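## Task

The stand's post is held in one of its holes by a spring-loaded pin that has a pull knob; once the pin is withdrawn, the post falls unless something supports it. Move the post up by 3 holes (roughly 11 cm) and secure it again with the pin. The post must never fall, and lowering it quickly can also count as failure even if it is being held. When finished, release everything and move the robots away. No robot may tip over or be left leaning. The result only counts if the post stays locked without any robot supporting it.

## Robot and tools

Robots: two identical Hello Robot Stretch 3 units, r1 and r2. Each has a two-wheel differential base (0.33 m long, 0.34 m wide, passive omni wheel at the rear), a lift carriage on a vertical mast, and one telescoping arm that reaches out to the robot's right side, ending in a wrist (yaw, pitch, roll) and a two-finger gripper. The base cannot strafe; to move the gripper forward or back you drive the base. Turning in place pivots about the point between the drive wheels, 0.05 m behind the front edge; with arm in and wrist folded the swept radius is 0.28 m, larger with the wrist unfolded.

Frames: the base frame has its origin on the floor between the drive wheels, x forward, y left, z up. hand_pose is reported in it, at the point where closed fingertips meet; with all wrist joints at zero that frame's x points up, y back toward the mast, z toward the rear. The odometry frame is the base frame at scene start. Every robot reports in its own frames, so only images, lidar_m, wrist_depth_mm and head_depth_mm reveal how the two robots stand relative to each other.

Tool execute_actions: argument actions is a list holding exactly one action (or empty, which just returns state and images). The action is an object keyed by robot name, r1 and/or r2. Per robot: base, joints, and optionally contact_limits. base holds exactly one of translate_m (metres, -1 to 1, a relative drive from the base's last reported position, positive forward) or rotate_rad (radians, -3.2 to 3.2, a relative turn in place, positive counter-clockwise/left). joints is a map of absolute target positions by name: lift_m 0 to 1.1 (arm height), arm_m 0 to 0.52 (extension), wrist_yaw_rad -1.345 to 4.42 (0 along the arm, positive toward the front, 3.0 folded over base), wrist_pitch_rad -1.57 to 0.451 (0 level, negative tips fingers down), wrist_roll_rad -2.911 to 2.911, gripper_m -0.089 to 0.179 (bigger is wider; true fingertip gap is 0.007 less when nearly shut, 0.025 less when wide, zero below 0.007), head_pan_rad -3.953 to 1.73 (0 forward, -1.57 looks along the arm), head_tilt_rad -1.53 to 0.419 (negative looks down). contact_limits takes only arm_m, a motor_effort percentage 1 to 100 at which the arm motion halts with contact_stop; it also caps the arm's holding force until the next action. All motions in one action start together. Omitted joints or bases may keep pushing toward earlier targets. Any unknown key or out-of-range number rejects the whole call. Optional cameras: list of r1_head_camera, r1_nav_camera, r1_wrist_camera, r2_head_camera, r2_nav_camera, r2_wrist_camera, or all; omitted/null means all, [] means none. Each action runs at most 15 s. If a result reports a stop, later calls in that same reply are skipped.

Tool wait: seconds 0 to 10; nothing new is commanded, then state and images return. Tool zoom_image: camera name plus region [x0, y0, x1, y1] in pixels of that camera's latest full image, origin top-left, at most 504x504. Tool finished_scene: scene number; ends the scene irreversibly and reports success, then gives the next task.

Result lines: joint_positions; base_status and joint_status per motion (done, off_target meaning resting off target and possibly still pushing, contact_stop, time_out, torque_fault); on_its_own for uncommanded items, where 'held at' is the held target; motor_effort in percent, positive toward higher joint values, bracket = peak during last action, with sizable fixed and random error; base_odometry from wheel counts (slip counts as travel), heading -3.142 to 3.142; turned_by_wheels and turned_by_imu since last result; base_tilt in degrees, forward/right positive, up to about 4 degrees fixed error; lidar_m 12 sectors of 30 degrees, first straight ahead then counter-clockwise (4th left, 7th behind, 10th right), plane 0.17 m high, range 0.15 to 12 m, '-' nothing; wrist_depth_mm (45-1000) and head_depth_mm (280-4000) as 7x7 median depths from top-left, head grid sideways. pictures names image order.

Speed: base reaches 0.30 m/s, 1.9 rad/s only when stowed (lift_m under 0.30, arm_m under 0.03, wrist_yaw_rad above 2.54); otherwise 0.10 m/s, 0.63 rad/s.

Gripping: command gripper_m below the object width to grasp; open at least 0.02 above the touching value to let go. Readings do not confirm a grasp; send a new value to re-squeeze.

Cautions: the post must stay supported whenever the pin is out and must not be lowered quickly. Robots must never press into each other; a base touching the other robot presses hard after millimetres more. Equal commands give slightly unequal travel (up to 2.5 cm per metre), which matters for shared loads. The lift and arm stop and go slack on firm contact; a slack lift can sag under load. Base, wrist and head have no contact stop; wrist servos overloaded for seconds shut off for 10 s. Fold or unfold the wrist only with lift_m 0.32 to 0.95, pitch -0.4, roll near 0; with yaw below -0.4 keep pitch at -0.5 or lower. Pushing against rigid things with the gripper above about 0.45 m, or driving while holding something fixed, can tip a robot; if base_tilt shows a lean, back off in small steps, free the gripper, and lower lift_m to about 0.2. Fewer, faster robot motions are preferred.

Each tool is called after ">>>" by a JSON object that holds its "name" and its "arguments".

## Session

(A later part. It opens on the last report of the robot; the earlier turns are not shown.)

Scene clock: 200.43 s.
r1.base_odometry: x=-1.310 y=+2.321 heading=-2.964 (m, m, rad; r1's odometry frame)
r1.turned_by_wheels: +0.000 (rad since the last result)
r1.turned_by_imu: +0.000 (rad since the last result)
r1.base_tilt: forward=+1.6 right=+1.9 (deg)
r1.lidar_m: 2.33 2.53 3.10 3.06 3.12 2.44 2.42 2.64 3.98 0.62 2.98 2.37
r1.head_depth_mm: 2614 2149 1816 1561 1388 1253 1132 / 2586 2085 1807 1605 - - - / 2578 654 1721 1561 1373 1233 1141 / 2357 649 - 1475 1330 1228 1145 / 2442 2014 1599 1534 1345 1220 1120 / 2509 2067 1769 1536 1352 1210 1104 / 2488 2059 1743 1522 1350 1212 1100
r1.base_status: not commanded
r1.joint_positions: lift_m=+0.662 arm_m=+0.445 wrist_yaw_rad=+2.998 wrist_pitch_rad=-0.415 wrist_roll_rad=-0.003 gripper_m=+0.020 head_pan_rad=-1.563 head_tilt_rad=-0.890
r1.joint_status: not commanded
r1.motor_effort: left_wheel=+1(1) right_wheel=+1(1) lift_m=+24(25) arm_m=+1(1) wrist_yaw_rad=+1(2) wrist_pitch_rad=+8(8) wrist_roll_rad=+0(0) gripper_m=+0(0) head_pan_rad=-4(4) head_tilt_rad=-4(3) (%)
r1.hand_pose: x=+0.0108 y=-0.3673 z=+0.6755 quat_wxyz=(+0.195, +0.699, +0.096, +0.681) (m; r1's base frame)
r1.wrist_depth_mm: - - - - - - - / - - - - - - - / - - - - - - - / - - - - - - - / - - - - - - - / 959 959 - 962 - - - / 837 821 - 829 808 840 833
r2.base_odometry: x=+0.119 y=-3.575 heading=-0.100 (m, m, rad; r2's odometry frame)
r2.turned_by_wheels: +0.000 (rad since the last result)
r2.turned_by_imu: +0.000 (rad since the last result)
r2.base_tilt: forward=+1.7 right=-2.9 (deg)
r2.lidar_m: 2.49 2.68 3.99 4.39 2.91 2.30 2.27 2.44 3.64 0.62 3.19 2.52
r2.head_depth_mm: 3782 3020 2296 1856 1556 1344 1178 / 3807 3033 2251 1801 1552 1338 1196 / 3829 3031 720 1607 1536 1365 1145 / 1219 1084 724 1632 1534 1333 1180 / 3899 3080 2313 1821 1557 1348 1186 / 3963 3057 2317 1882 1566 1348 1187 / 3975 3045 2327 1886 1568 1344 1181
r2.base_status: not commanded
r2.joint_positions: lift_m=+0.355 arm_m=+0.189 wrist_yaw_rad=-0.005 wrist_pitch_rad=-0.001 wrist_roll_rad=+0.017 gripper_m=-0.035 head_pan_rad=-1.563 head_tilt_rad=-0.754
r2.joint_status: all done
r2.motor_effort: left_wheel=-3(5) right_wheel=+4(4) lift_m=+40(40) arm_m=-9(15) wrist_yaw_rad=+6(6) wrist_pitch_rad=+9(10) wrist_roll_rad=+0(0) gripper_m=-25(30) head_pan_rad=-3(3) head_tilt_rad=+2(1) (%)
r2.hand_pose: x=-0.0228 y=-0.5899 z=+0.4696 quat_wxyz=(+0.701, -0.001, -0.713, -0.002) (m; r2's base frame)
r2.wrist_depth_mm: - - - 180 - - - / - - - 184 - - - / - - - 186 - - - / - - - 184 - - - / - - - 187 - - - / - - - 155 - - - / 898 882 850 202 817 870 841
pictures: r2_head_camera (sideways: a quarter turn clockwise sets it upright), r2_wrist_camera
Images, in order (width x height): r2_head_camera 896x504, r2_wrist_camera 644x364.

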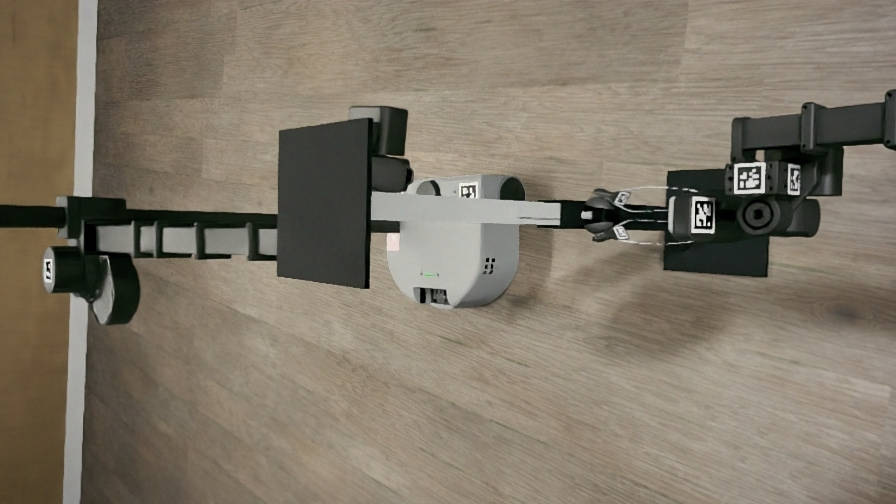

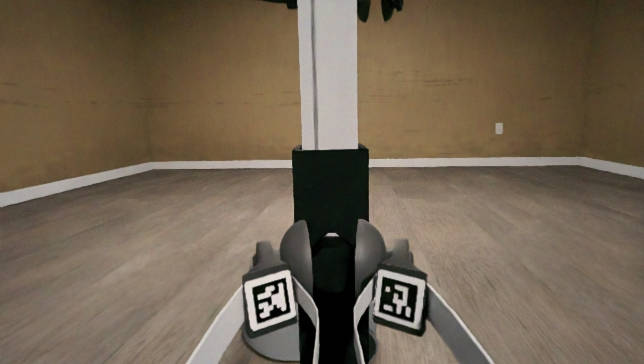

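>>> {"name": "execute_actions", "arguments": {"actions": [{"r2":{"joints":{"gripper_m":0.04}}}], "cameras": []}}

>>> {"name": "execute_actions", "arguments": {"actions": [{"r2":{"joints":{"arm_m":0.209,"lift_m":0.352},"contact_limits":{"arm_m":15}}}], "cameras": []}}

>>> {"name": "execute_actions", "arguments": {"actions": [{"r2":{"joints":{"gripper_m":-0.089}}}], "cameras": ["r2_wrist_camera"]}}

>>> {"name": "execute_actions", "arguments": {"actions": [{"r2":{"joints":{"arm_m":0.195}}}], "cameras": ["r2_head_camera","r2_wrist_camera"]}}

Scene clock: 209.53 s.
r1.base_odometry: x=-1.310 y=+2.321 heading=-2.964 (m, m, rad; r1's odometry frame)
r1.turned_by_wheels: +0.000 (rad since the last result)
r1.turned_by_imu: +0.001 (rad since the last result)
r1.base_tilt: forward=+1.6 right=+1.9 (deg)
r1.lidar_m: 2.34 2.54 3.10 3.06 3.08 2.44 2.41 2.64 3.98 0.62 2.97 2.36
r1.head_depth_mm: 2613 2130 1811 1567 1387 1252 1125 / 2600 2070 1818 1591 - - - / 2605 654 1731 1539 1368 1242 1145 / 2330 647 - 1491 1347 1226 1140 / 2424 2028 1603 1543 1358 1219 1118 / 2485 2080 1748 1534 1361 1218 1099 / 2488 2049 1750 1527 1353 1213 1095
r1.base_status: not commanded
r1.joint_positions: lift_m=+0.662 arm_m=+0.445 wrist_yaw_rad=+2.998 wrist_pitch_rad=-0.415 wrist_roll_rad=-0.003 gripper_m=+0.020 head_pan_rad=-1.563 head_tilt_rad=-0.890
r1.joint_status: not commanded
r1.motor_effort: left_wheel=+0(1) right_wheel=+2(1) lift_m=+25(25) arm_m=+1(1) wrist_yaw_rad=+1(1) wrist_pitch_rad=+8(8) wrist_roll_rad=+0(0) gripper_m=+1(1) head_pan_rad=-4(4) head_tilt_rad=-4(3) (%)
r1.hand_pose: x=+0.0108 y=-0.3673 z=+0.6755 quat_wxyz=(+0.195, +0.699, +0.096, +0.681) (m; r1's base frame)
r1.wrist_depth_mm: - - - - - - - / - - - - - - - / - - - - - - - / - - - - - - - / - - - - - - - / 941 954 - 949 - - - / 816 832 - 824 815 844 837
r2.base_odometry: x=+0.119 y=-3.575 heading=-0.100 (m, m, rad; r2's odometry frame)
r2.turned_by_wheels: +0.000 (rad since the last result)
r2.turned_by_imu: +0.000 (rad since the last result)
r2.base_tilt: forward=+1.6 right=-2.8 (deg)
r2.lidar_m: 2.49 2.67 4.02 4.40 2.91 2.30 2.27 2.44 3.64 0.61 3.21 2.52
r2.head_depth_mm: 3693 3021 2300 1848 1558 1344 1183 / 3767 3012 2232 1812 1558 1343 1203 / 3773 3060 721 1606 1526 1364 1142 / 1219 1083 724 1642 1517 1333 1182 / 3852 3056 2317 1816 1560 1348 1187 / 3923 3037 2328 1863 1568 1352 1182 / - 3072 2310 1875 1570 1350 1189
r2.base_status: not commanded
r2.joint_positions: lift_m=+0.355 arm_m=+0.188 wrist_yaw_rad=-0.003 wrist_pitch_rad=-0.001 wrist_roll_rad=+0.017 gripper_m=+0.040 head_pan_rad=-1.563 head_tilt_rad=-0.754
r2.joint_status: all done
r2.motor_effort: left_wheel=-3(3) right_wheel=+3(3) lift_m=+40(40) arm_m=-4(10) wrist_yaw_rad=+4(5) wrist_pitch_rad=+9(9) wrist_roll_rad=+1(0) gripper_m=+0(96) head_pan_rad=-2(3) head_tilt_rad=+1(1) (%)
r2.hand_pose: x=-0.0221 y=-0.5895 z=+0.4696 quat_wxyz=(+0.701, +0.000, -0.713, -0.002) (m; r2's base frame)
r2.wrist_depth_mm: - - - 180 - - - / - - - 186 - - - / - - - 187 - - - / - - - 186 - - - / - - - 189 - - - / - - - 196 - - - / 923 884 796 202 820 863 850
pictures: none
No camera images: the call's "cameras" was empty. Leave "cameras" out to get every camera's image.

Scene clock: 210.60 s.
r1.base_odometry: x=-1.310 y=+2.321 heading=-2.964 (m, m, rad; r1's odometry frame)
r1.turned_by_wheels: +0.000 (rad since the last result)
r1.turned_by_imu: +0.000 (rad since the last result)
r1.base_tilt: forward=+1.6 right=+1.9 (deg)
r1.lidar_m: 2.34 2.53 3.09 3.05 3.10 2.44 2.41 2.64 3.98 0.62 2.97 2.37
r1.head_depth_mm: 2618 2135 1806 1565 1388 1239 1132 / 2609 2097 1790 1591 - - - / 2569 653 1724 1548 1384 1233 1154 / 2314 647 - 1462 1332 1223 1146 / 2464 2026 1606 1545 1351 1220 1124 / 2520 2059 1773 1538 1359 1214 1096 / 2473 2048 1752 1514 1344 1212 1100
r1.base_status: not commanded
r1.joint_positions: lift_m=+0.662 arm_m=+0.445 wrist_yaw_rad=+2.998 wrist_pitch_rad=-0.415 wrist_roll_rad=-0.003 gripper_m=+0.020 head_pan_rad=-1.563 head_tilt_rad=-0.890
r1.joint_status: not commanded
r1.motor_effort: left_wheel=+0(0) right_wheel=+1(1) lift_m=+25(25) arm_m=+1(2) wrist_yaw_rad=+1(1) wrist_pitch_rad=+8(8) wrist_roll_rad=+0(0) gripper_m=+1(1) head_pan_rad=-4(3) head_tilt_rad=-4(3) (%)
r1.hand_pose: x=+0.0108 y=-0.3673 z=+0.6755 quat_wxyz=(+0.195, +0.699, +0.096, +0.681) (m; r1's base frame)
r1.wrist_depth_mm: - - - - - - - / - - - - - - - / - - - - - - - / - - - - - - - / - - - - - - - / 967 961 - 968 - - - / 825 826 - 831 814 827 839
r2.base_odometry: x=+0.119 y=-3.575 heading=-0.100 (m, m, rad; r2's odometry frame)
r2.turned_by_wheels: +0.000 (rad since the last result)
r2.turned_by_imu: +0.000 (rad since the last result)
r2.base_tilt: forward=+1.6 right=-2.9 (deg)
r2.lidar_m: 2.49 2.68 4.00 4.41 2.91 2.30 2.27 2.44 3.65 0.62 3.20 2.52
r2.head_depth_mm: 3729 3013 2287 1861 1559 1336 1182 / 3757 3026 2230 1801 1559 1370 1193 / 3815 3063 723 1601 1521 1386 1161 / 1220 1084 724 1632 1531 1331 1182 / 3932 3076 2306 1809 1567 1347 1182 / 3943 3052 2328 1858 1559 1346 1188 / - 3089 2350 1873 1572 1345 1190
r2.base_status: not commanded
r2.joint_positions: lift_m=+0.353 arm_m=+0.209 wrist_yaw_rad=-0.002 wrist_pitch_rad=-0.001 wrist_roll_rad=+0.017 gripper_m=+0.040 head_pan_rad=-1.563 head_tilt_rad=-0.754
r2.joint_status: all done
r2.motor_effort: left_wheel=-3(3) right_wheel=+3(3) lift_m=+10(35) arm_m=+4(6) wrist_yaw_rad=+2(3) wrist_pitch_rad=+9(9) wrist_roll_rad=+0(0) gripper_m=-1(1) head_pan_rad=-3(2) head_tilt_rad=+2(2) (%)
r2.contact_limits: arm_m 15 (drawing in: default 28, maximum 46; extending or still: default 39, maximum 63)
r2.hand_pose: x=-0.0220 y=-0.6099 z=+0.4670 quat_wxyz=(+0.701, +0.000, -0.713, -0.001) (m; r2's base frame)
r2.wrist_depth_mm: - - - 160 - - - / - - - 164 - - - / - - - 169 - - - / - - - 164 - - - / - - - 168 - - - / - - - 136 - - - / 912 869 784 180 811 851 850
pictures: none
No camera images: the call's "cameras" was empty. Leave "cameras" out to get every camera's image.

Scene clock: 212.37 s.
r1.base_odometry: x=-1.310 y=+2.321 heading=-2.964 (m, m, rad; r1's odometry frame)
r1.turned_by_wheels: +0.000 (rad since the last result)
r1.turned_by_imu: +0.000 (rad since the last result)
r1.base_tilt: forward=+1.7 right=+1.9 (deg)
r1.lidar_m: 2.34 2.53 3.11 3.06 3.11 2.44 2.41 2.63 3.99 0.62 2.99 2.36
r1.head_depth_mm: 2594 2134 1810 1574 1391 1255 1133 / 2597 2073 1805 1596 - - - / 2567 653 1709 1546 1367 1231 1148 / 2337 648 - 1474 1334 1226 1143 / 2450 2037 1600 1536 1355 1224 1122 / 2515 2091 1754 1530 1351 1218 1104 / 2506 2053 1752 1530 1350 1209 1096
r1.base_status: not commanded
r1.joint_positions: lift_m=+0.662 arm_m=+0.445 wrist_yaw_rad=+2.998 wrist_pitch_rad=-0.415 wrist_roll_rad=-0.003 gripper_m=+0.020 head_pan_rad=-1.563 head_tilt_rad=-0.890
r1.joint_status: not commanded
r1.motor_effort: left_wheel=+0(1) right_wheel=+1(1) lift_m=+25(25) arm_m=+2(1) wrist_yaw_rad=+2(1) wrist_pitch_rad=+8(8) wrist_roll_rad=+0(0) gripper_m=+1(0) head_pan_rad=-3(4) head_tilt_rad=-3(3) (%)
r1.hand_pose: x=+0.0108 y=-0.3673 z=+0.6755 quat_wxyz=(+0.195, +0.699, +0.096, +0.681) (m; r1's base frame)
r1.wrist_depth_mm: - - - - - - - / - - - - - - - / - - - - - - - / - - - - - - - / - - - - - - - / 955 970 - 963 - - - / 824 834 - 826 808 846 849
r2.base_odometry: x=+0.119 y=-3.575 heading=-0.100 (m, m, rad; r2's odometry frame)
r2.turned_by_wheels: +0.000 (rad since the last result)
r2.turned_by_imu: +0.000 (rad since the last result)
r2.base_tilt: forward=+1.6 right=-2.9 (deg)
r2.lidar_m: 2.49 2.69 4.00 4.41 2.92 2.30 2.27 2.44 3.63 0.62 3.20 2.53
r2.head_depth_mm: 3772 3057 2298 1857 1550 1344 1173 / 3794 3035 2235 1805 1561 1373 1191 / 3789 3045 724 1601 1528 1388 1160 / 1221 1081 725 1633 1531 1331 1183 / 3917 3078 2296 1811 1574 1343 1185 / 3935 3065 2333 1876 1565 1342 1183 / 3988 3100 2340 1891 1569 1347 1186
r2.base_status: not commanded
r2.joint_positions: lift_m=+0.353 arm_m=+0.208 wrist_yaw_rad=-0.005 wrist_pitch_rad=-0.002 wrist_roll_rad=+0.017 gripper_m=-0.080 head_pan_rad=-1.563 head_tilt_rad=-0.754
r2.joint_status: gripper_m off_target (ended at -0.080, target -0.089)
r2.motor_effort: left_wheel=-6(6) right_wheel=+5(4) lift_m=+10(10) arm_m=+14(14) wrist_yaw_rad=+5(6) wrist_pitch_rad=+10(9) wrist_roll_rad=+0(0) gripper_m=-100(100) head_pan_rad=-2(3) head_tilt_rad=+1(1) (%)
r2.hand_pose: x=-0.0228 y=-0.6091 z=+0.4668 quat_wxyz=(+0.701, -0.001, -0.713, -0.003) (m; r2's base frame)
r2.wrist_depth_mm: - - - 161 - - - / - - - 166 - - - / - - - 169 - - - / - - - 166 - - - / - - - 169 - - - / - - - 136 - - - / 894 889 793 181 836 869 815
pictures: r2_wrist_camera
Images, in order (width x height): r2_wrist_camera 644x364.

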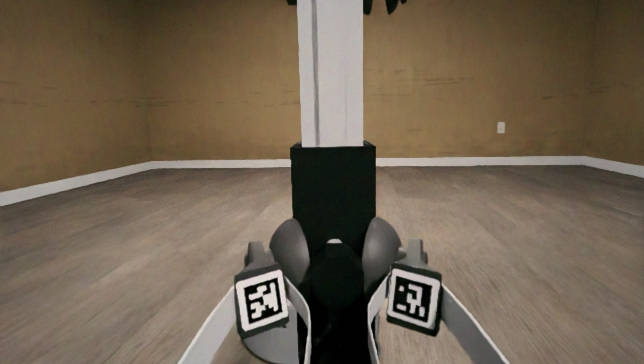

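Scene clock: 213.30 s.
r1.base_odometry: x=-1.310 y=+2.321 heading=-2.964 (m, m, rad; r1's odometry frame)
r1.turned_by_wheels: +0.000 (rad since the last result)
r1.turned_by_imu: +0.000 (rad since the last result)
r1.base_tilt: forward=+1.6 right=+1.9 (deg)
r1.lidar_m: 2.34 2.52 3.09 3.07 3.09 2.44 2.41 2.63 3.99 0.62 2.98 2.36
r1.head_depth_mm: 2590 2157 1804 1570 1383 1255 1127 / 2590 2076 1810 1590 - - - / 2551 653 1707 1563 1373 1228 1142 / 2346 649 - 1479 1335 1230 1140 / 2466 2037 1594 1541 1355 1218 1119 / 2526 2073 1760 1523 1354 1217 1103 / 2510 2046 1763 1524 1355 1212 1093
r1.base_status: not commanded
r1.joint_positions: lift_m=+0.662 arm_m=+0.445 wrist_yaw_rad=+2.998 wrist_pitch_rad=-0.415 wrist_roll_rad=-0.003 gripper_m=+0.020 head_pan_rad=-1.563 head_tilt_rad=-0.890
r1.joint_status: not commanded
r1.motor_effort: left_wheel=+0(0) right_wheel=+1(1) lift_m=+25(25) arm_m=+2(1) wrist_yaw_rad=+1(2) wrist_pitch_rad=+8(8) wrist_roll_rad=+0(0) gripper_m=-1(0) head_pan_rad=-4(4) head_tilt_rad=-4(4) (%)
r1.hand_pose: x=+0.0108 y=-0.3673 z=+0.6755 quat_wxyz=(+0.195, +0.699, +0.096, +0.681) (m; r1's base frame)
r1.wrist_depth_mm: - - - - - - - / - - - - - - - / - - - - - - - / - - - - - - - / - - - - - - - / 946 957 - 968 - - - / 839 828 - 831 812 836 822
r2.base_odometry: x=+0.119 y=-3.575 heading=-0.100 (m, m, rad; r2's odometry frame)
r2.turned_by_wheels: +0.000 (rad since the last result)
r2.turned_by_imu: +0.000 (rad since the last result)
r2.base_tilt: forward=+1.6 right=-2.8 (deg)
r2.lidar_m: 2.49 2.68 4.03 4.39 2.91 2.30 2.27 2.44 3.64 0.62 3.21 2.52
r2.head_depth_mm: 3755 3028 2299 1854 1553 1346 1177 / 3835 3020 2220 1798 1546 1345 1199 / 3828 3035 721 1610 1523 1373 1136 / 1213 1079 723 1635 1524 1329 1178 / 3913 3056 2314 1820 1561 1343 1182 / 3989 3067 2305 1874 1562 1349 1181 / - 3070 2318 1851 1569 1356 1189
r2.base_status: not commanded
r2.joint_positions: lift_m=+0.353 arm_m=+0.196 wrist_yaw_rad=-0.005 wrist_pitch_rad=+0.000 wrist_roll_rad=+0.017 gripper_m=-0.082 head_pan_rad=-1.563 head_tilt_rad=-0.754
r2.joint_status: all done
r2.on_its_own: gripper_m is held at -0.085, not at your -0.089, by its stall guard, which is still easing; arm_m is at rest, and its effort (-20) is outside its rest range (-14 to +14)
r2.motor_effort: left_wheel=-2(6) right_wheel=+2(5) lift_m=+11(11) arm_m=-20(19) wrist_yaw_rad=+5(5) wrist_pitch_rad=+9(10) wrist_roll_rad=+0(0) gripper_m=-44(100) head_pan_rad=-3(3) head_tilt_rad=+1(2) (%)
r2.hand_pose: x=-0.0228 y=-0.5977 z=+0.4672 quat_wxyz=(+0.701, -0.001, -0.713, -0.002) (m; r2's base frame)
r2.wrist_depth_mm: - - - 172 - - - / - - - 176 - - - / - - - 179 - - - / - - - 176 - - - / - - - 180 - - - / - - - 142 - - - / 878 886 799 192 818 856 844
pictures: r2_head_camera (sideways: a quarter turn clockwise sets it upright), r2_wrist_camera
Images, in order (width x height): r2_head_camera 896x504, r2_wrist_camera 644x364.

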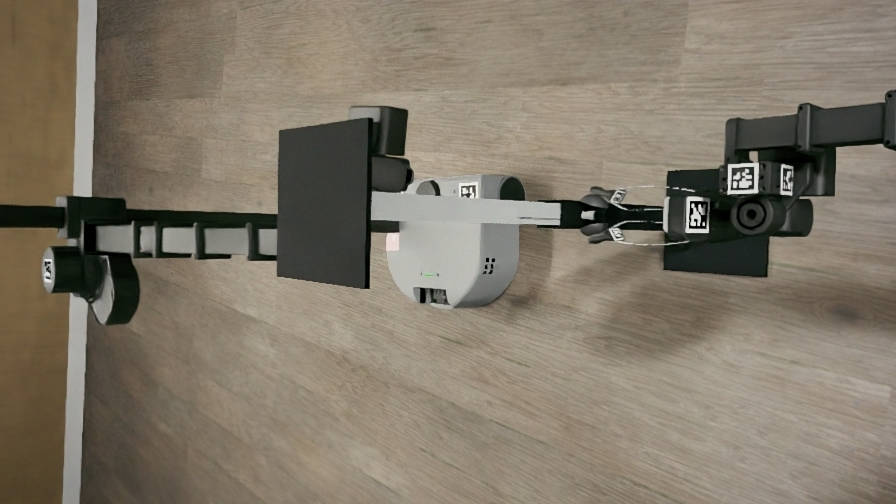

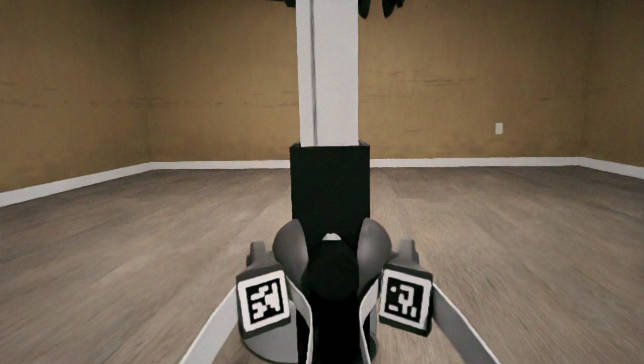

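>>> {"name": "execute_actions", "arguments": {"actions": [{"r2":{"joints":{"gripper_m":0.036}}}], "cameras": []}}

>>> {"name": "execute_actions", "arguments": {"actions": [{"r2":{"joints":{"arm_m":0.204,"gripper_m":0.035}}}], "cameras": []}}

>>> {"name": "execute_actions", "arguments": {"actions": [{"r2":{"joints":{"gripper_m":-0.085}}}], "cameras": []}}

>>> {"name": "execute_actions", "arguments": {"actions": [{"r2":{"joints":{"arm_m":0.189,"gripper_m":-0.089},"contact_limits":{"arm_m":34}}}], "cameras": ["r2_wrist_camera"]}}

>>> {"name": "execute_actions", "arguments": {"actions": [{"r1":{"joints":{"lift_m":0.76}},"r2":{"joints":{"gripper_m":-0.088}}}], "cameras": ["r2_head_camera","r2_wrist_camera"]}}

Scene clock: 228.27 s.
r1.base_odometry: x=-1.310 y=+2.321 heading=-2.964 (m, m, rad; r1's odometry frame)
r1.turned_by_wheels: +0.000 (rad since the last result)
r1.turned_by_imu: +0.003 (rad since the last result)
r1.base_tilt: forward=+1.6 right=+1.9 (deg)
r1.lidar_m: 2.34 2.53 3.10 3.05 3.12 2.44 2.41 2.64 3.98 0.62 2.97 2.36
r1.head_depth_mm: 2631 2134 1830 1565 1382 1247 1124 / 2616 2068 1796 1597 - - - / 2543 652 1731 1545 1364 1238 1138 / 2326 646 - 1476 1333 1231 1147 / 2476 2044 1585 1532 1357 1224 1123 / 2505 2080 1757 1533 1347 1211 1108 / 2490 2050 1750 1513 1347 1210 1096
r1.base_status: not commanded
r1.joint_positions: lift_m=+0.662 arm_m=+0.445 wrist_yaw_rad=+2.998 wrist_pitch_rad=-0.415 wrist_roll_rad=-0.003 gripper_m=+0.020 head_pan_rad=-1.563 head_tilt_rad=-0.890
r1.joint_status: not commanded
r1.motor_effort: left_wheel=-1(1) right_wheel=+1(2) lift_m=+25(25) arm_m=+1(1) wrist_yaw_rad=+2(1) wrist_pitch_rad=+8(8) wrist_roll_rad=+0(0) gripper_m=+0(0) head_pan_rad=-4(4) head_tilt_rad=-5(3) (%)
r1.hand_pose: x=+0.0108 y=-0.3673 z=+0.6755 quat_wxyz=(+0.195, +0.699, +0.096, +0.681) (m; r1's base frame)
r1.wrist_depth_mm: - - - - - - - / - - - - - - - / - - - - - - - / - - - - - - - / - - - - - - - / 972 976 - 971 - - - / 820 821 - 837 803 848 838
r2.base_odometry: x=+0.119 y=-3.575 heading=-0.100 (m, m, rad; r2's odometry frame)
r2.turned_by_wheels: +0.000 (rad since the last result)
r2.turned_by_imu: -0.002 (rad since the last result)
r2.base_tilt: forward=+1.6 right=-2.8 (deg)
r2.lidar_m: 2.49 2.69 4.01 4.37 2.91 2.30 2.27 2.44 3.65 0.62 3.21 2.52
r2.head_depth_mm: 3758 3032 2299 1856 1552 1335 1178 / 3763 3024 2212 1804 1561 1342 1193 / 3822 3082 723 1609 1529 1378 1140 / 1226 1082 725 1639 1531 1340 1178 / 3977 3080 2302 1820 1569 1348 1182 / 3912 3038 2316 1871 1564 1355 1188 / - 3051 2335 1876 1570 1348 1192
r2.base_status: not commanded
r2.joint_positions: lift_m=+0.353 arm_m=+0.195 wrist_yaw_rad=-0.003 wrist_pitch_rad=+0.000 wrist_roll_rad=+0.017 gripper_m=+0.036 head_pan_rad=-1.563 head_tilt_rad=-0.754
r2.joint_status: all done
r2.motor_effort: left_wheel=-3(3) right_wheel=+3(3) lift_m=+11(11) arm_m=-4(12) wrist_yaw_rad=+2(5) wrist_pitch_rad=+9(9) wrist_roll_rad=+0(0) gripper_m=+0(92) head_pan_rad=-3(2) head_tilt_rad=+1(1) (%)
r2.hand_pose: x=-0.0221 y=-0.5965 z=+0.4673 quat_wxyz=(+0.701, -0.001, -0.713, -0.001) (m; r2's base frame)
r2.wrist_depth_mm: - - - 174 - - - / - - - 178 - - - / - - - 179 - - - / - - - 178 - - - / - - - 181 - - - / - - - 189 - - - / 898 899 794 194 814 858 822
pictures: none
No camera images: the call's "cameras" was empty. Leave "cameras" out to get every camera's image.

Scene clock: 229.07 s.
r1.base_odometry: x=-1.310 y=+2.321 heading=-2.964 (m, m, rad; r1's odometry frame)
r1.turned_by_wheels: +0.000 (rad since the last result)
r1.turned_by_imu: +0.000 (rad since the last result)
r1.base_tilt: forward=+1.6 right=+1.9 (deg)
r1.lidar_m: 2.34 2.52 3.09 3.06 3.12 2.45 2.41 2.62 3.97 0.62 2.98 2.36
r1.head_depth_mm: 2614 2131 1817 1574 1383 1260 1133 / 2585 2072 1788 1589 - - - / 2572 654 1729 1529 1359 1227 1145 / 2309 649 - 1468 1345 1230 1150 / 2436 2014 1595 1538 1359 1217 1120 / 2496 2064 1770 1523 1359 1219 1105 / 2518 2048 1748 1524 1344 1219 1104
r1.base_status: not commanded
r1.joint_positions: lift_m=+0.662 arm_m=+0.445 wrist_yaw_rad=+2.998 wrist_pitch_rad=-0.415 wrist_roll_rad=-0.003 gripper_m=+0.020 head_pan_rad=-1.563 head_tilt_rad=-0.890
r1.joint_status: not commanded
r1.motor_effort: left_wheel=+0(1) right_wheel=+1(1) lift_m=+25(25) arm_m=+1(2) wrist_yaw_rad=+2(2) wrist_pitch_rad=+8(8) wrist_roll_rad=+0(0) gripper_m=+0(0) head_pan_rad=-4(4) head_tilt_rad=-4(4) (%)
r1.hand_pose: x=+0.0108 y=-0.3673 z=+0.6755 quat_wxyz=(+0.195, +0.699, +0.096, +0.681) (m; r1's base frame)
r1.wrist_depth_mm: - - - - - - - / - - - - - - - / - - - - - - - / - - - - - - - / - - - - - - - / 964 970 - 972 - - - / 831 832 - 828 807 835 825
r2.base_odometry: x=+0.119 y=-3.575 heading=-0.100 (m, m, rad; r2's odometry frame)
r2.turned_by_wheels: +0.000 (rad since the last result)
r2.turned_by_imu: +0.000 (rad since the last result)
r2.base_tilt: forward=+1.6 right=-2.8 (deg)
r2.lidar_m: 2.49 2.69 4.01 4.40 2.91 2.30 2.27 2.44 3.64 0.62 3.22 2.53
r2.head_depth_mm: 3757 3006 2296 1855 1555 1340 1179 / 3807 3039 2230 1814 1556 1367 1180 / 3779 3000 722 1605 1542 1391 1162 / 1219 1083 725 1639 1530 1336 1182 / 3908 3042 2321 1811 1564 1344 1184 / 3982 3040 2325 1867 1569 1350 1185 / - 3074 2330 1867 1572 1349 1186
r2.base_status: not commanded
r2.joint_positions: lift_m=+0.353 arm_m=+0.204 wrist_yaw_rad=-0.003 wrist_pitch_rad=+0.000 wrist_roll_rad=+0.017 gripper_m=+0.035 head_pan_rad=-1.563 head_tilt_rad=-0.754
r2.joint_status: all done
r2.motor_effort: left_wheel=-3(3) right_wheel=+3(3) lift_m=+11(11) arm_m=+5(3) wrist_yaw_rad=+3(3) wrist_pitch_rad=+9(9) wrist_roll_rad=+0(0) gripper_m=-2(9) head_pan_rad=-3(3) head_tilt_rad=+1(1) (%)
r2.hand_pose: x=-0.0222 y=-0.6049 z=+0.4673 quat_wxyz=(+0.701, -0.001, -0.713, -0.001) (m; r2's base frame)
r2.wrist_depth_mm: - - - 165 - - - / - - - 169 - - - / - - - 172 - - - / - - - 169 - - - / - - - 173 - - - / - - - 141 - - - / 895 878 795 184 805 876 842
pictures: none
No camera images: the call's "cameras" was empty. Leave "cameras" out to get every camera's image.

Scene clock: 230.77 s.
r1.base_odometry: x=-1.310 y=+2.321 heading=-2.964 (m, m, rad; r1's odometry frame)
r1.turned_by_wheels: +0.000 (rad since the last result)
r1.turned_by_imu: +0.000 (rad since the last result)
r1.base_tilt: forward=+1.6 right=+2.0 (deg)
r1.lidar_m: 2.34 2.52 3.10 3.06 3.10 2.44 2.42 2.63 3.96 0.62 2.98 2.36
r1.head_depth_mm: 2618 2131 1813 1579 1385 1255 1138 / 2567 2051 1799 1588 - - - / 2577 651 1737 1548 1373 1233 1149 / 2332 651 - 1461 1330 1216 1137 / 2471 2014 1601 1535 1356 1211 1126 / 2489 2087 1777 1530 1364 1208 1104 / 2525 2069 1734 1515 1346 1217 1099
r1.base_status: not commanded
r1.joint_positions: lift_m=+0.662 arm_m=+0.445 wrist_yaw_rad=+2.998 wrist_pitch_rad=-0.415 wrist_roll_rad=-0.003 gripper_m=+0.020 head_pan_rad=-1.563 head_tilt_rad=-0.890
r1.joint_status: not commanded
r1.motor_effort: left_wheel=+0(1) right_wheel=+2(1) lift_m=+25(25) arm_m=+2(2) wrist_yaw_rad=+2(2) wrist_pitch_rad=+8(8) wrist_roll_rad=+0(0) gripper_m=+1(0) head_pan_rad=-4(4) head_tilt_rad=-4(4) (%)
r1.hand_pose: x=+0.0108 y=-0.3673 z=+0.6755 quat_wxyz=(+0.195, +0.699, +0.096, +0.681) (m; r1's base frame)
r1.wrist_depth_mm: - - - - - - - / - - - - - - - / - - - - - - - / - - - - - - - / - - - - - - - / 953 959 - 963 - - - / 829 830 - 838 823 836 827
r2.base_odometry: x=+0.119 y=-3.575 heading=-0.100 (m, m, rad; r2's odometry frame)
r2.turned_by_wheels: +0.000 (rad since the last result)
r2.turned_by_imu: +0.000 (rad since the last result)
r2.base_tilt: forward=+1.6 right=-2.9 (deg)
r2.lidar_m: 2.49 2.68 4.01 4.39 2.91 2.30 2.27 2.44 3.67 0.62 3.20 2.52
r2.head_depth_mm: 3760 3012 2292 1857 1563 1345 1179 / 3815 3010 2238 1823 1555 1371 1177 / 3786 3053 724 1612 1523 1383 1165 / 1225 1080 724 1636 1535 1335 1184 / 3983 3069 2315 1825 1565 1349 1183 / 3953 3047 2343 1876 1567 1354 1188 / - 3050 2337 1884 1573 1350 1188
r2.base_status: not commanded
r2.joint_positions: lift_m=+0.353 arm_m=+0.203 wrist_yaw_rad=-0.006 wrist_pitch_rad=-0.001 wrist_roll_rad=+0.017 gripper_m=-0.080 head_pan_rad=-1.563 head_tilt_rad=-0.754
r2.joint_status: gripper_m off_target (ended at -0.080, target -0.085)
r2.motor_effort: left_wheel=-4(4) right_wheel=+4(4) lift_m=+11(11) arm_m=+10(10) wrist_yaw_rad=+6(6) wrist_pitch_rad=+9(9) wrist_roll_rad=+1(0) gripper_m=-100(100) head_pan_rad=-3(2) head_tilt_rad=+2(2) (%)
r2.hand_pose: x=-0.0229 y=-0.6045 z=+0.4671 quat_wxyz=(+0.701, -0.001, -0.713, -0.003) (m; r2's base frame)
r2.wrist_depth_mm: - - - 166 - - - / - - - 171 - - - / - - - 173 - - - / - - - 170 - - - / - - - 174 - - - / - - - 141 - - - / 875 887 813 187 820 870 844
pictures: none
No camera images: the call's "cameras" was empty. Leave "cameras" out to get every camera's image.

Scene clock: 231.70 s.
r1.base_odometry: x=-1.310 y=+2.321 heading=-2.964 (m, m, rad; r1's odometry frame)
r1.turned_by_wheels: +0.000 (rad since the last result)
r1.turned_by_imu: +0.000 (rad since the last result)
r1.base_tilt: forward=+1.6 right=+1.9 (deg)
r1.lidar_m: 2.33 2.53 3.09 3.06 3.09 2.44 2.41 2.63 3.97 0.62 2.97 2.36
r1.head_depth_mm: 2615 2148 1813 1574 1385 1248 1127 / 2608 2067 1805 1603 - - - / 2511 653 1728 1560 1374 1231 1141 / 2357 651 - 1472 1329 1235 1137 / 2463 2021 1610 1537 1345 1223 1123 / 2509 2074 1752 1534 1366 1210 1100 / 2478 2058 1743 1518 1351 1202 1102
r1.base_status: not commanded
r1.joint_positions: lift_m=+0.662 arm_m=+0.445 wrist_yaw_rad=+2.998 wrist_pitch_rad=-0.415 wrist_roll_rad=-0.003 gripper_m=+0.020 head_pan_rad=-1.563 head_tilt_rad=-0.890
r1.joint_status: not commanded
r1.motor_effort: left_wheel=-1(0) right_wheel=+2(2) lift_m=+25(25) arm_m=+2(2) wrist_yaw_rad=+2(1) wrist_pitch_rad=+8(8) wrist_roll_rad=+0(0) gripper_m=-1(0) head_pan_rad=-3(3) head_tilt_rad=-3(3) (%)
r1.hand_pose: x=+0.0108 y=-0.3673 z=+0.6755 quat_wxyz=(+0.195, +0.699, +0.096, +0.681) (m; r1's base frame)
r1.wrist_depth_mm: - - - - - - - / - - - - - - - / - - - - - - - / - - - - - - - / - - - - - - - / 942 981 - 974 - - - / 828 832 - 833 814 842 834
r2.base_odometry: x=+0.119 y=-3.575 heading=-0.100 (m, m, rad; r2's odometry frame)
r2.turned_by_wheels: +0.000 (rad since the last result)
r2.turned_by_imu: +0.000 (rad since the last result)
r2.base_tilt: forward=+1.6 right=-2.8 (deg)
r2.lidar_m: 2.49 2.67 4.02 4.40 2.91 2.30 2.27 2.44 3.62 0.61 3.19 2.52
r2.head_depth_mm: 3794 3034 2304 1855 1560 1339 1174 / 3803 3043 2239 1800 1556 1341 1190 / 3826 3015 721 1608 1521 1366 1140 / 1216 1082 723 1637 1554 1331 1182 / 3936 3034 2342 1822 1566 1349 1188 / 3978 3077 2313 1864 1576 1351 1182 / - 3076 2328 1870 1568 1353 1184
r2.base_status: not commanded
r2.joint_positions: lift_m=+0.353 arm_m=+0.191 wrist_yaw_rad=-0.004 wrist_pitch_rad=+0.000 wrist_roll_rad=+0.017 gripper_m=-0.087 head_pan_rad=-1.563 head_tilt_rad=-0.754
r2.joint_status: all done
r2.on_its_own: arm_m is at rest, and its effort (-22) is outside its rest range (-14 to +14)
r2.motor_effort: left_wheel=-1(5) right_wheel=+2(4) lift_m=+11(11) arm_m=-22(22) wrist_yaw_rad=+5(6) wrist_pitch_rad=+9(9) wrist_roll_rad=+0(0) gripper_m=-46(100) head_pan_rad=-2(3) head_tilt_rad=+1(1) (%)
r2.contact_limits: arm_m 34 (drawing in: default 28, maximum 46; extending or still: default 39, maximum 63)
r2.hand_pose: x=-0.0226 y=-0.5918 z=+0.4674 quat_wxyz=(+0.701, -0.001, -0.713, -0.002) (m; r2's base frame)
r2.wrist_depth_mm: - - - 177 - - - / - - - 181 - - - / - - - 184 - - - / - - - 182 - - - / - - - 184 - - - / - - - 147 - - - / 914 908 835 199 812 846 865
pictures: r2_wrist_camera
Images, in order (width x height): r2_wrist_camera 644x364.

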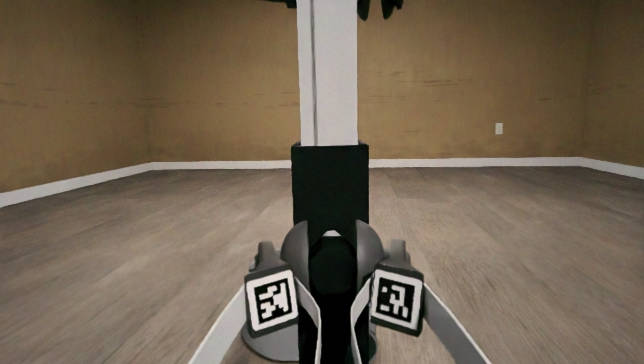

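Scene clock: 233.43 s.
r1.base_odometry: x=-1.310 y=+2.321 heading=-2.964 (m, m, rad; r1's odometry frame)
r1.turned_by_wheels: +0.000 (rad since the last result)
r1.turned_by_imu: +0.000 (rad since the last result)
r1.base_tilt: forward=+1.6 right=+1.9 (deg)
r1.lidar_m: 2.34 2.54 3.10 3.06 3.10 2.44 2.42 2.63 3.96 0.62 2.98 2.36
r1.head_depth_mm: 2611 2128 1796 1597 - - - / 2428 2183 - - 1371 1225 1127 / 581 1996 1753 1548 1376 1224 1142 / 578 - 840 1460 1332 1225 1146 / 2458 1976 1624 1551 1359 1218 1116 / 2557 2074 1749 1531 1360 1216 1106 / 2468 2068 1748 1531 1350 1203 1098
r1.base_status: not commanded
r1.joint_positions: lift_m=+0.759 arm_m=+0.445 wrist_yaw_rad=+2.998 wrist_pitch_rad=-0.415 wrist_roll_rad=-0.003 gripper_m=+0.020 head_pan_rad=-1.563 head_tilt_rad=-0.890
r1.joint_status: all done
r1.motor_effort: left_wheel=+0(0) right_wheel=+1(1) lift_m=+34(36) arm_m=+2(2) wrist_yaw_rad=+1(2) wrist_pitch_rad=+8(8) wrist_roll_rad=+0(0) gripper_m=-1(1) head_pan_rad=-4(4) head_tilt_rad=-3(3) (%)
r1.hand_pose: x=+0.0108 y=-0.3673 z=+0.7728 quat_wxyz=(+0.195, +0.699, +0.096, +0.681) (m; r1's base frame)
r1.wrist_depth_mm: - - - - - - - / - - - - - - - / - - - - - - - / - - - - - - - / - - - - - - - / - - - - - - - / 917 933 - 933 927 935 930
r2.base_odometry: x=+0.119 y=-3.575 heading=-0.100 (m, m, rad; r2's odometry frame)
r2.turned_by_wheels: +0.000 (rad since the last result)
r2.turned_by_imu: +0.000 (rad since the last result)
r2.base_tilt: forward=+1.6 right=-2.7 (deg)
r2.lidar_m: 2.49 2.68 4.02 4.38 2.91 2.30 2.27 2.44 3.65 0.61 3.20 2.52
r2.head_depth_mm: 3734 3017 2290 1863 1559 1342 1182 / 3788 3020 2100 1859 1560 1341 1192 / 3835 686 715 1661 1546 1360 1140 / 1136 688 2152 1636 1564 1331 1178 / 3910 3021 2314 1825 1559 1342 1179 / - 3046 2317 1857 1571 1347 1187 / - 3040 2341 1871 1575 1349 1189
r2.base_status: not commanded
r2.joint_positions: lift_m=+0.353 arm_m=+0.191 wrist_yaw_rad=-0.004 wrist_pitch_rad=+0.000 wrist_roll_rad=+0.017 gripper_m=-0.078 head_pan_rad=-1.563 head_tilt_rad=-0.754
r2.joint_status: gripper_m off_target (ended at -0.078, target -0.088)
r2.on_its_own: gripper_m is held at -0.080, not at your -0.088, by its stall guard, which is still easing; arm_m is at rest, and its effort (-21) is outside its rest range (-14 to +14)
r2.motor_effort: left_wheel=-1(1) right_wheel=+2(1) lift_m=+11(11) arm_m=-21(22) wrist_yaw_rad=+4(5) wrist_pitch_rad=+9(9) wrist_roll_rad=+0(0) gripper_m=-42(45) head_pan_rad=-3(3) head_tilt_rad=+1(1) (%)
r2.hand_pose: x=-0.0226 y=-0.5917 z=+0.4674 quat_wxyz=(+0.701, -0.001, -0.713, -0.002) (m; r2's base frame)
r2.wrist_depth_mm: - - - 179 - - - / - - - 182 - - - / - - - 186 - - - / - - - 182 - - - / - - - 186 - - - / - - - 148 - - - / 911 877 829 199 803 836 849
pictures: r2_head_camera (sideways: a quarter turn clockwise sets it upright), r2_wrist_camera
Images, in order (width x height): r2_head_camera 896x504, r2_wrist_camera 644x364.

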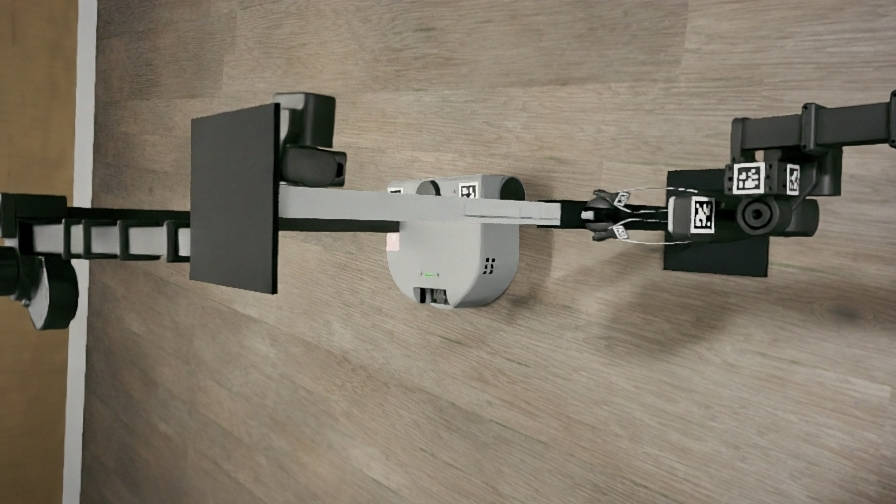

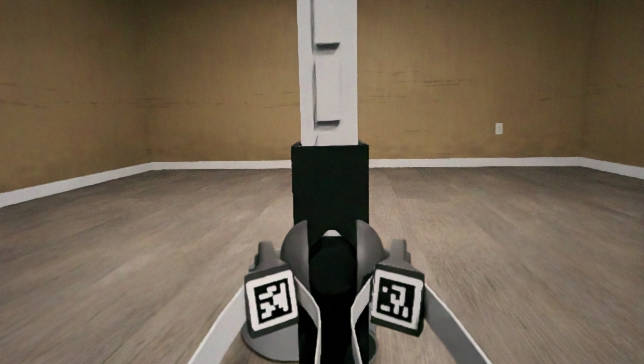

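The post is up. Releasing the knob and creeping up until the pin seats.

>>> {"name": "execute_actions", "arguments": {"actions": [{"r1":{"joints":{"lift_m":0.766}},"r2":{"joints":{"gripper_m":0.05}}}], "cameras": []}}

>>> {"name": "execute_actions", "arguments": {"actions": [{"r1":{"joints":{"lift_m":0.771}}}], "cameras": []}}

>>> {"name": "execute_actions", "arguments": {"actions": [{"r1":{"joints":{"lift_m":0.776}}}], "cameras": []}}

>>> {"name": "execute_actions", "arguments": {"actions": [{"r1":{"joints":{"lift_m":0.781}}}], "cameras": ["r2_head_camera","r2_wrist_camera"]}}

Scene clock: 241.37 s.
r1.base_odometry: x=-1.310 y=+2.321 heading=-2.964 (m, m, rad; r1's odometry frame)
r1.turned_by_wheels: +0.000 (rad since the last result)
r1.turned_by_imu: +0.002 (rad since the last result)
r1.base_tilt: forward=+1.6 right=+1.9 (deg)
r1.lidar_m: 2.34 2.53 3.09 3.05 3.10 2.44 2.41 2.63 3.98 0.62 2.99 2.36
r1.head_depth_mm: 2595 2123 1800 1609 - - - / 2380 2173 - - 1355 1226 1125 / 569 1996 1760 1554 1371 1235 1147 / 577 - 840 1286 1339 1223 1144 / 2437 1976 1626 1550 1374 1220 1117 / 2563 2075 1754 1535 1352 1215 1107 / 2508 2051 1743 1526 1354 1209 1102
r1.base_status: not commanded
r1.joint_positions: lift_m=+0.765 arm_m=+0.445 wrist_yaw_rad=+2.998 wrist_pitch_rad=-0.415 wrist_roll_rad=-0.003 gripper_m=+0.020 head_pan_rad=-1.563 head_tilt_rad=-0.890
r1.joint_status: all done
r1.motor_effort: left_wheel=-1(0) right_wheel=+2(1) lift_m=+35(37) arm_m=+1(2) wrist_yaw_rad=+2(2) wrist_pitch_rad=+8(8) wrist_roll_rad=+0(0) gripper_m=+0(0) head_pan_rad=-4(3) head_tilt_rad=-3(4) (%)
r1.hand_pose: x=+0.0108 y=-0.3673 z=+0.7788 quat_wxyz=(+0.195, +0.699, +0.096, +0.681) (m; r1's base frame)
r1.wrist_depth_mm: - - - - - - - / - - - - - - - / - - - - - - - / - - - - - - - / - - - - - - - / - - - - - - - / 925 936 - 951 924 949 939
r2.base_odometry: x=+0.119 y=-3.575 heading=-0.100 (m, m, rad; r2's odometry frame)
r2.turned_by_wheels: +0.000 (rad since the last result)
r2.turned_by_imu: -0.001 (rad since the last result)
r2.base_tilt: forward=+1.6 right=-2.8 (deg)
r2.lidar_m: 2.49 2.68 4.03 4.40 2.92 2.30 2.27 2.44 3.64 0.62 3.18 2.52
r2.head_depth_mm: 3714 3016 2299 1871 1558 1343 1181 / 3794 3033 2097 1864 1562 1339 1182 / 3837 673 713 1663 1521 1371 1144 / 1139 675 2172 1640 1534 1335 1179 / 3854 3047 2320 1826 1563 1343 1178 / 3956 3053 2324 1877 1565 1347 1179 / - 3056 2340 1879 1570 1354 1190
r2.base_status: not commanded
r2.joint_positions: lift_m=+0.353 arm_m=+0.189 wrist_yaw_rad=-0.003 wrist_pitch_rad=+0.000 wrist_roll_rad=+0.017 gripper_m=+0.050 head_pan_rad=-1.563 head_tilt_rad=-0.754
r2.joint_status: all done
r2.motor_effort: left_wheel=-3(2) right_wheel=+2(3) lift_m=+11(11) arm_m=-3(14) wrist_yaw_rad=+3(4) wrist_pitch_rad=+9(8) wrist_roll_rad=+0(0) gripper_m=+0(98) head_pan_rad=-3(2) head_tilt_rad=+1(1) (%)
r2.hand_pose: x=-0.0221 y=-0.5904 z=+0.4674 quat_wxyz=(+0.701, -0.001, -0.713, -0.001) (m; r2's base frame)
r2.wrist_depth_mm: - - - 179 - - - / - - - 184 - - - / - - - 187 - - - / - - - 185 - - - / - - - 187 - - - / - - - 195 - - - / 865 904 808 201 824 863 832
pictures: none
No camera images: the call's "cameras" was empty. Leave "cameras" out to get every camera's image.

Scene clock: 241.97 s.
r1.base_odometry: x=-1.310 y=+2.321 heading=-2.964 (m, m, rad; r1's odometry frame)
r1.turned_by_wheels: +0.000 (rad since the last result)
r1.turned_by_imu: +0.000 (rad since the last result)
r1.base_tilt: forward=+1.6 right=+1.9 (deg)
r1.lidar_m: 2.34 2.52 3.09 3.06 3.09 2.44 2.41 2.64 4.00 0.62 2.97 2.37
r1.head_depth_mm: 2599 2112 1808 1611 - - - / 2387 2173 - 1532 1361 1239 1117 / 569 2016 1755 1551 1372 1230 1142 / 574 - 839 1119 1320 1229 1140 / 2444 1984 1616 1535 1361 1219 1121 / 2540 2054 1773 1535 1364 1219 1106 / 2496 2059 1753 1520 1343 1212 1100
r1.base_status: not commanded
r1.joint_positions: lift_m=+0.770 arm_m=+0.445 wrist_yaw_rad=+2.998 wrist_pitch_rad=-0.415 wrist_roll_rad=-0.003 gripper_m=+0.020 head_pan_rad=-1.563 head_tilt_rad=-0.890
r1.joint_status: all done
r1.motor_effort: left_wheel=+0(0) right_wheel=+2(2) lift_m=+38(43) arm_m=+1(1) wrist_yaw_rad=+1(1) wrist_pitch_rad=+8(8) wrist_roll_rad=+0(0) gripper_m=+0(1) head_pan_rad=-3(3) head_tilt_rad=-4(3) (%)
r1.hand_pose: x=+0.0108 y=-0.3673 z=+0.7836 quat_wxyz=(+0.195, +0.699, +0.096, +0.681) (m; r1's base frame)
r1.wrist_depth_mm: - - - - - - - / - - - - - - - / - - - - - - - / - - - - - - - / - - - - - - - / - - - - - - - / 948 944 - 952 918 940 976
r2.base_odometry: x=+0.119 y=-3.575 heading=-0.100 (m, m, rad; r2's odometry frame)
r2.turned_by_wheels: +0.000 (rad since the last result)
r2.turned_by_imu: +0.000 (rad since the last result)
r2.base_tilt: forward=+1.6 right=-2.8 (deg)
r2.lidar_m: 2.49 2.68 4.02 4.40 2.91 2.29 2.27 2.44 3.65 0.62 3.18 2.52
r2.head_depth_mm: 3757 3015 2310 1860 1556 1346 1173 / 3815 3019 2092 1854 1558 1345 1180 / 3780 663 714 1662 1532 1372 1143 / 1142 665 2161 1632 1526 1330 1180 / 3854 3063 2331 1835 1561 1346 1182 / 3912 3071 2341 1874 1571 1349 1185 / - 3078 2309 1884 1573 1352 1187
r2.base_status: not commanded
r2.joint_positions: lift_m=+0.353 arm_m=+0.189 wrist_yaw_rad=-0.003 wrist_pitch_rad=+0.000 wrist_roll_rad=+0.017 gripper_m=+0.050 head_pan_rad=-1.563 head_tilt_rad=-0.754
r2.joint_status: not commanded
r2.motor_effort: left_wheel=-3(3) right_wheel=+2(2) lift_m=+11(11) arm_m=-3(3) wrist_yaw_rad=+3(2) wrist_pitch_rad=+9(9) wrist_roll_rad=+0(0) gripper_m=+0(0) head_pan_rad=-3(4) head_tilt_rad=+1(2) (%)
r2.hand_pose: x=-0.0221 y=-0.5904 z=+0.4674 quat_wxyz=(+0.701, -0.001, -0.713, -0.001) (m; r2's base frame)
r2.wrist_depth_mm: - - - 179 - - - / - - - 183 - - - / - - - 186 - - - / - - - 185 - - - / - - - 188 - - - / - - - 194 - - - / 917 887 799 202 826 855 840
pictures: none
No camera images: the call's "cameras" was empty. Leave "cameras" out to get every camera's image.

Scene clock: 242.57 s.
r1.base_odometry: x=-1.310 y=+2.321 heading=-2.964 (m, m, rad; r1's odometry frame)
r1.turned_by_wheels: +0.000 (rad since the last result)
r1.turned_by_imu: +0.000 (rad since the last result)
r1.base_tilt: forward=+1.7 right=+1.9 (deg)
r1.lidar_m: 2.34 2.53 3.11 3.06 3.10 2.44 2.41 2.63 3.99 0.62 2.98 2.36
r1.head_depth_mm: 2571 2122 1817 1585 - - - / 2340 2193 - 1525 1357 1236 1117 / 559 1998 1759 1546 1380 1229 1145 / 562 - 856 1125 1335 1231 1139 / 2433 1986 1609 1534 1348 1223 1125 / 2479 2049 1757 1530 1343 1223 1100 / 2489 2069 1757 1529 1351 1210 1099
r1.base_status: not commanded
r1.joint_positions: lift_m=+0.775 arm_m=+0.445 wrist_yaw_rad=+2.998 wrist_pitch_rad=-0.415 wrist_roll_rad=-0.003 gripper_m=+0.020 head_pan_rad=-1.563 head_tilt_rad=-0.890
r1.joint_status: all done
r1.motor_effort: left_wheel=+0(1) right_wheel=+2(2) lift_m=+38(41) arm_m=+1(2) wrist_yaw_rad=+1(1) wrist_pitch_rad=+8(8) wrist_roll_rad=+0(0) gripper_m=+0(0) head_pan_rad=-3(3) head_tilt_rad=-4(3) (%)
r1.hand_pose: x=+0.0108 y=-0.3673 z=+0.7886 quat_wxyz=(+0.195, +0.699, +0.096, +0.681) (m; r1's base frame)
r1.wrist_depth_mm: - - - - - - - / - - - - - - - / - - - - - - - / - - - - - - - / - - - - - - - / - - - - - - - / 944 954 - 933 911 944 934
r2.base_odometry: x=+0.119 y=-3.575 heading=-0.100 (m, m, rad; r2's odometry frame)
r2.turned_by_wheels: +0.000 (rad since the last result)
r2.turned_by_imu: +0.000 (rad since the last result)
r2.base_tilt: forward=+1.6 right=-2.8 (deg)
r2.lidar_m: 2.49 2.68 4.01 4.41 2.91 2.31 2.27 2.44 3.66 0.61 3.18 2.53
r2.head_depth_mm: 3778 3018 2297 1865 1551 1344 1177 / 3818 3041 2084 1861 1559 1334 1182 / 3776 651 712 1645 1523 1369 1142 / 1132 654 2226 1637 1526 1333 1181 / 3851 3033 2331 1817 1558 1343 1183 / 3950 3060 2325 1872 1564 1347 1184 / 3986 3042 2325 1887 1571 1350 1180
r2.base_status: not commanded
r2.joint_positions: lift_m=+0.353 arm_m=+0.189 wrist_yaw_rad=-0.003 wrist_pitch_rad=+0.000 wrist_roll_rad=+0.017 gripper_m=+0.050 head_pan_rad=-1.563 head_tilt_rad=-0.754
r2.joint_status: not commanded
r2.motor_effort: left_wheel=-2(2) right_wheel=+3(3) lift_m=+11(11) arm_m=-3(3) wrist_yaw_rad=+3(3) wrist_pitch_rad=+8(9) wrist_roll_rad=+0(0) gripper_m=+0(0) head_pan_rad=-2(2) head_tilt_rad=+2(1) (%)
r2.hand_pose: x=-0.0221 y=-0.5904 z=+0.4674 quat_wxyz=(+0.701, -0.001, -0.713, -0.001) (m; r2's base frame)
r2.wrist_depth_mm: - - - 179 - - - / - - - 184 - - - / - - - 186 - - - / - - - 185 - - - / - - - 188 - - - / - - - 194 - - - / 888 893 781 201 823 855 844
pictures: none
No camera images: the call's "cameras" was empty. Leave "cameras" out to get every camera's image.

Scene clock: 243.30 s.
r1.base_odometry: x=-1.310 y=+2.321 heading=-2.964 (m, m, rad; r1's odometry frame)
r1.turned_by_wheels: +0.000 (rad since the last result)
r1.turned_by_imu: +0.000 (rad since the last result)
r1.base_tilt: forward=+1.6 right=+1.9 (deg)
r1.lidar_m: 2.33 2.53 3.11 3.06 3.08 2.44 2.41 2.64 3.98 0.62 2.98 2.37
r1.head_depth_mm: 2609 2127 1819 1604 - - - / 599 2193 - 1535 1353 1234 1115 / 554 2000 1760 1555 1384 1233 1148 / 557 - 871 1122 1337 1224 1143 / 2451 1988 1631 1555 1358 1220 1125 / 2511 2078 1759 1534 1352 1220 1097 / 2463 2060 1738 1534 1346 1216 1098
r1.base_status: not commanded
r1.joint_positions: lift_m=+0.777 arm_m=+0.445 wrist_yaw_rad=+2.999 wrist_pitch_rad=-0.416 wrist_roll_rad=-0.003 gripper_m=+0.020 head_pan_rad=-1.563 head_tilt_rad=-0.890
r1.joint_status: lift_m contact_stop (moved +0.002 of +0.006)
r1.on_its_own: lift_m is slack since a contact_stop, until your next command for it
r1.motor_effort: left_wheel=-2(3) right_wheel=+3(3) lift_m=+25(49) arm_m=+1(1) wrist_yaw_rad=+2(2) wrist_pitch_rad=+8(8) wrist_roll_rad=+0(0) gripper_m=+0(1) head_pan_rad=-3(4) head_tilt_rad=-3(3) (%)
r1.hand_pose: x=+0.0108 y=-0.3674 z=+0.7905 quat_wxyz=(+0.195, +0.699, +0.097, +0.681) (m; r1's base frame)
r1.wrist_depth_mm: - - - - - - - / - - - - - - - / - - - - - - - / - - - - - - - / - - - - - - - / - - - - - - - / 938 940 - 934 942 942 944
r2.base_odometry: x=+0.119 y=-3.575 heading=-0.100 (m, m, rad; r2's odometry frame)
r2.turned_by_wheels: +0.000 (rad since the last result)
r2.turned_by_imu: +0.000 (rad since the last result)
r2.base_tilt: forward=+1.6 right=-2.8 (deg)
r2.lidar_m: 2.49 2.68 4.03 4.41 2.91 2.30 2.27 2.44 3.61 0.62 3.18 2.53
r2.head_depth_mm: 3780 3011 2314 1856 1561 1347 1181 / 3750 2888 2092 1862 1559 1341 1180 / 3766 646 709 1652 1526 1363 1148 / 1122 647 2235 1633 1533 1329 1182 / 3821 3050 2311 1827 1566 1347 1182 / 3952 3033 2325 1860 1561 1346 1188 / - 3105 2320 1879 1572 1350 1182
r2.base_status: not commanded
r2.joint_positions: lift_m=+0.353 arm_m=+0.189 wrist_yaw_rad=-0.003 wrist_pitch_rad=+0.000 wrist_roll_rad=+0.017 gripper_m=+0.050 head_pan_rad=-1.563 head_tilt_rad=-0.754
r2.joint_status: not commanded
r2.motor_effort: left_wheel=-2(2) right_wheel=+3(2) lift_m=+11(12) arm_m=-2(2) wrist_yaw_rad=+2(2) wrist_pitch_rad=+9(9) wrist_roll_rad=+0(0) gripper_m=+0(0) head_pan_rad=-3(3) head_tilt_rad=+1(2) (%)
r2.hand_pose: x=-0.0221 y=-0.5904 z=+0.4674 quat_wxyz=(+0.701, -0.001, -0.713, -0.001) (m; r2's base frame)
r2.wrist_depth_mm: - - - 181 - - - / - - - 184 - - - / - - - 187 - - - / - - - 184 - - - / - - - 188 - - - / - - - 195 - - - / 901 885 823 201 814 848 836
pictures: r2_head_camera (sideways: a quarter turn clockwise sets it upright), r2_wrist_camera
Images, in order (width x height): r2_head_camera 896x504, r2_wrist_camera 644x364.

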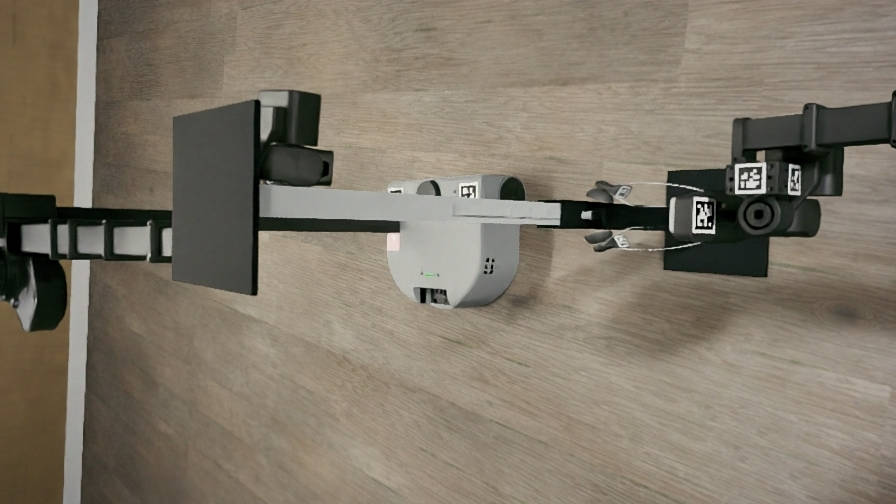

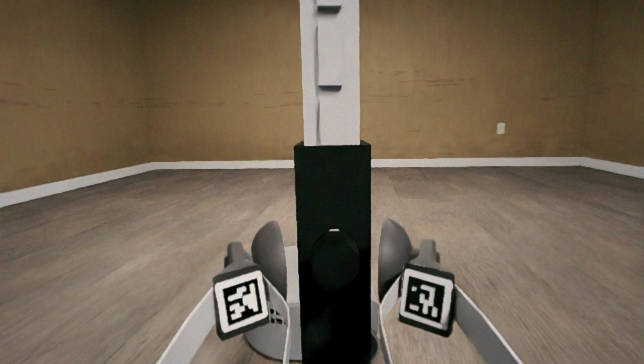

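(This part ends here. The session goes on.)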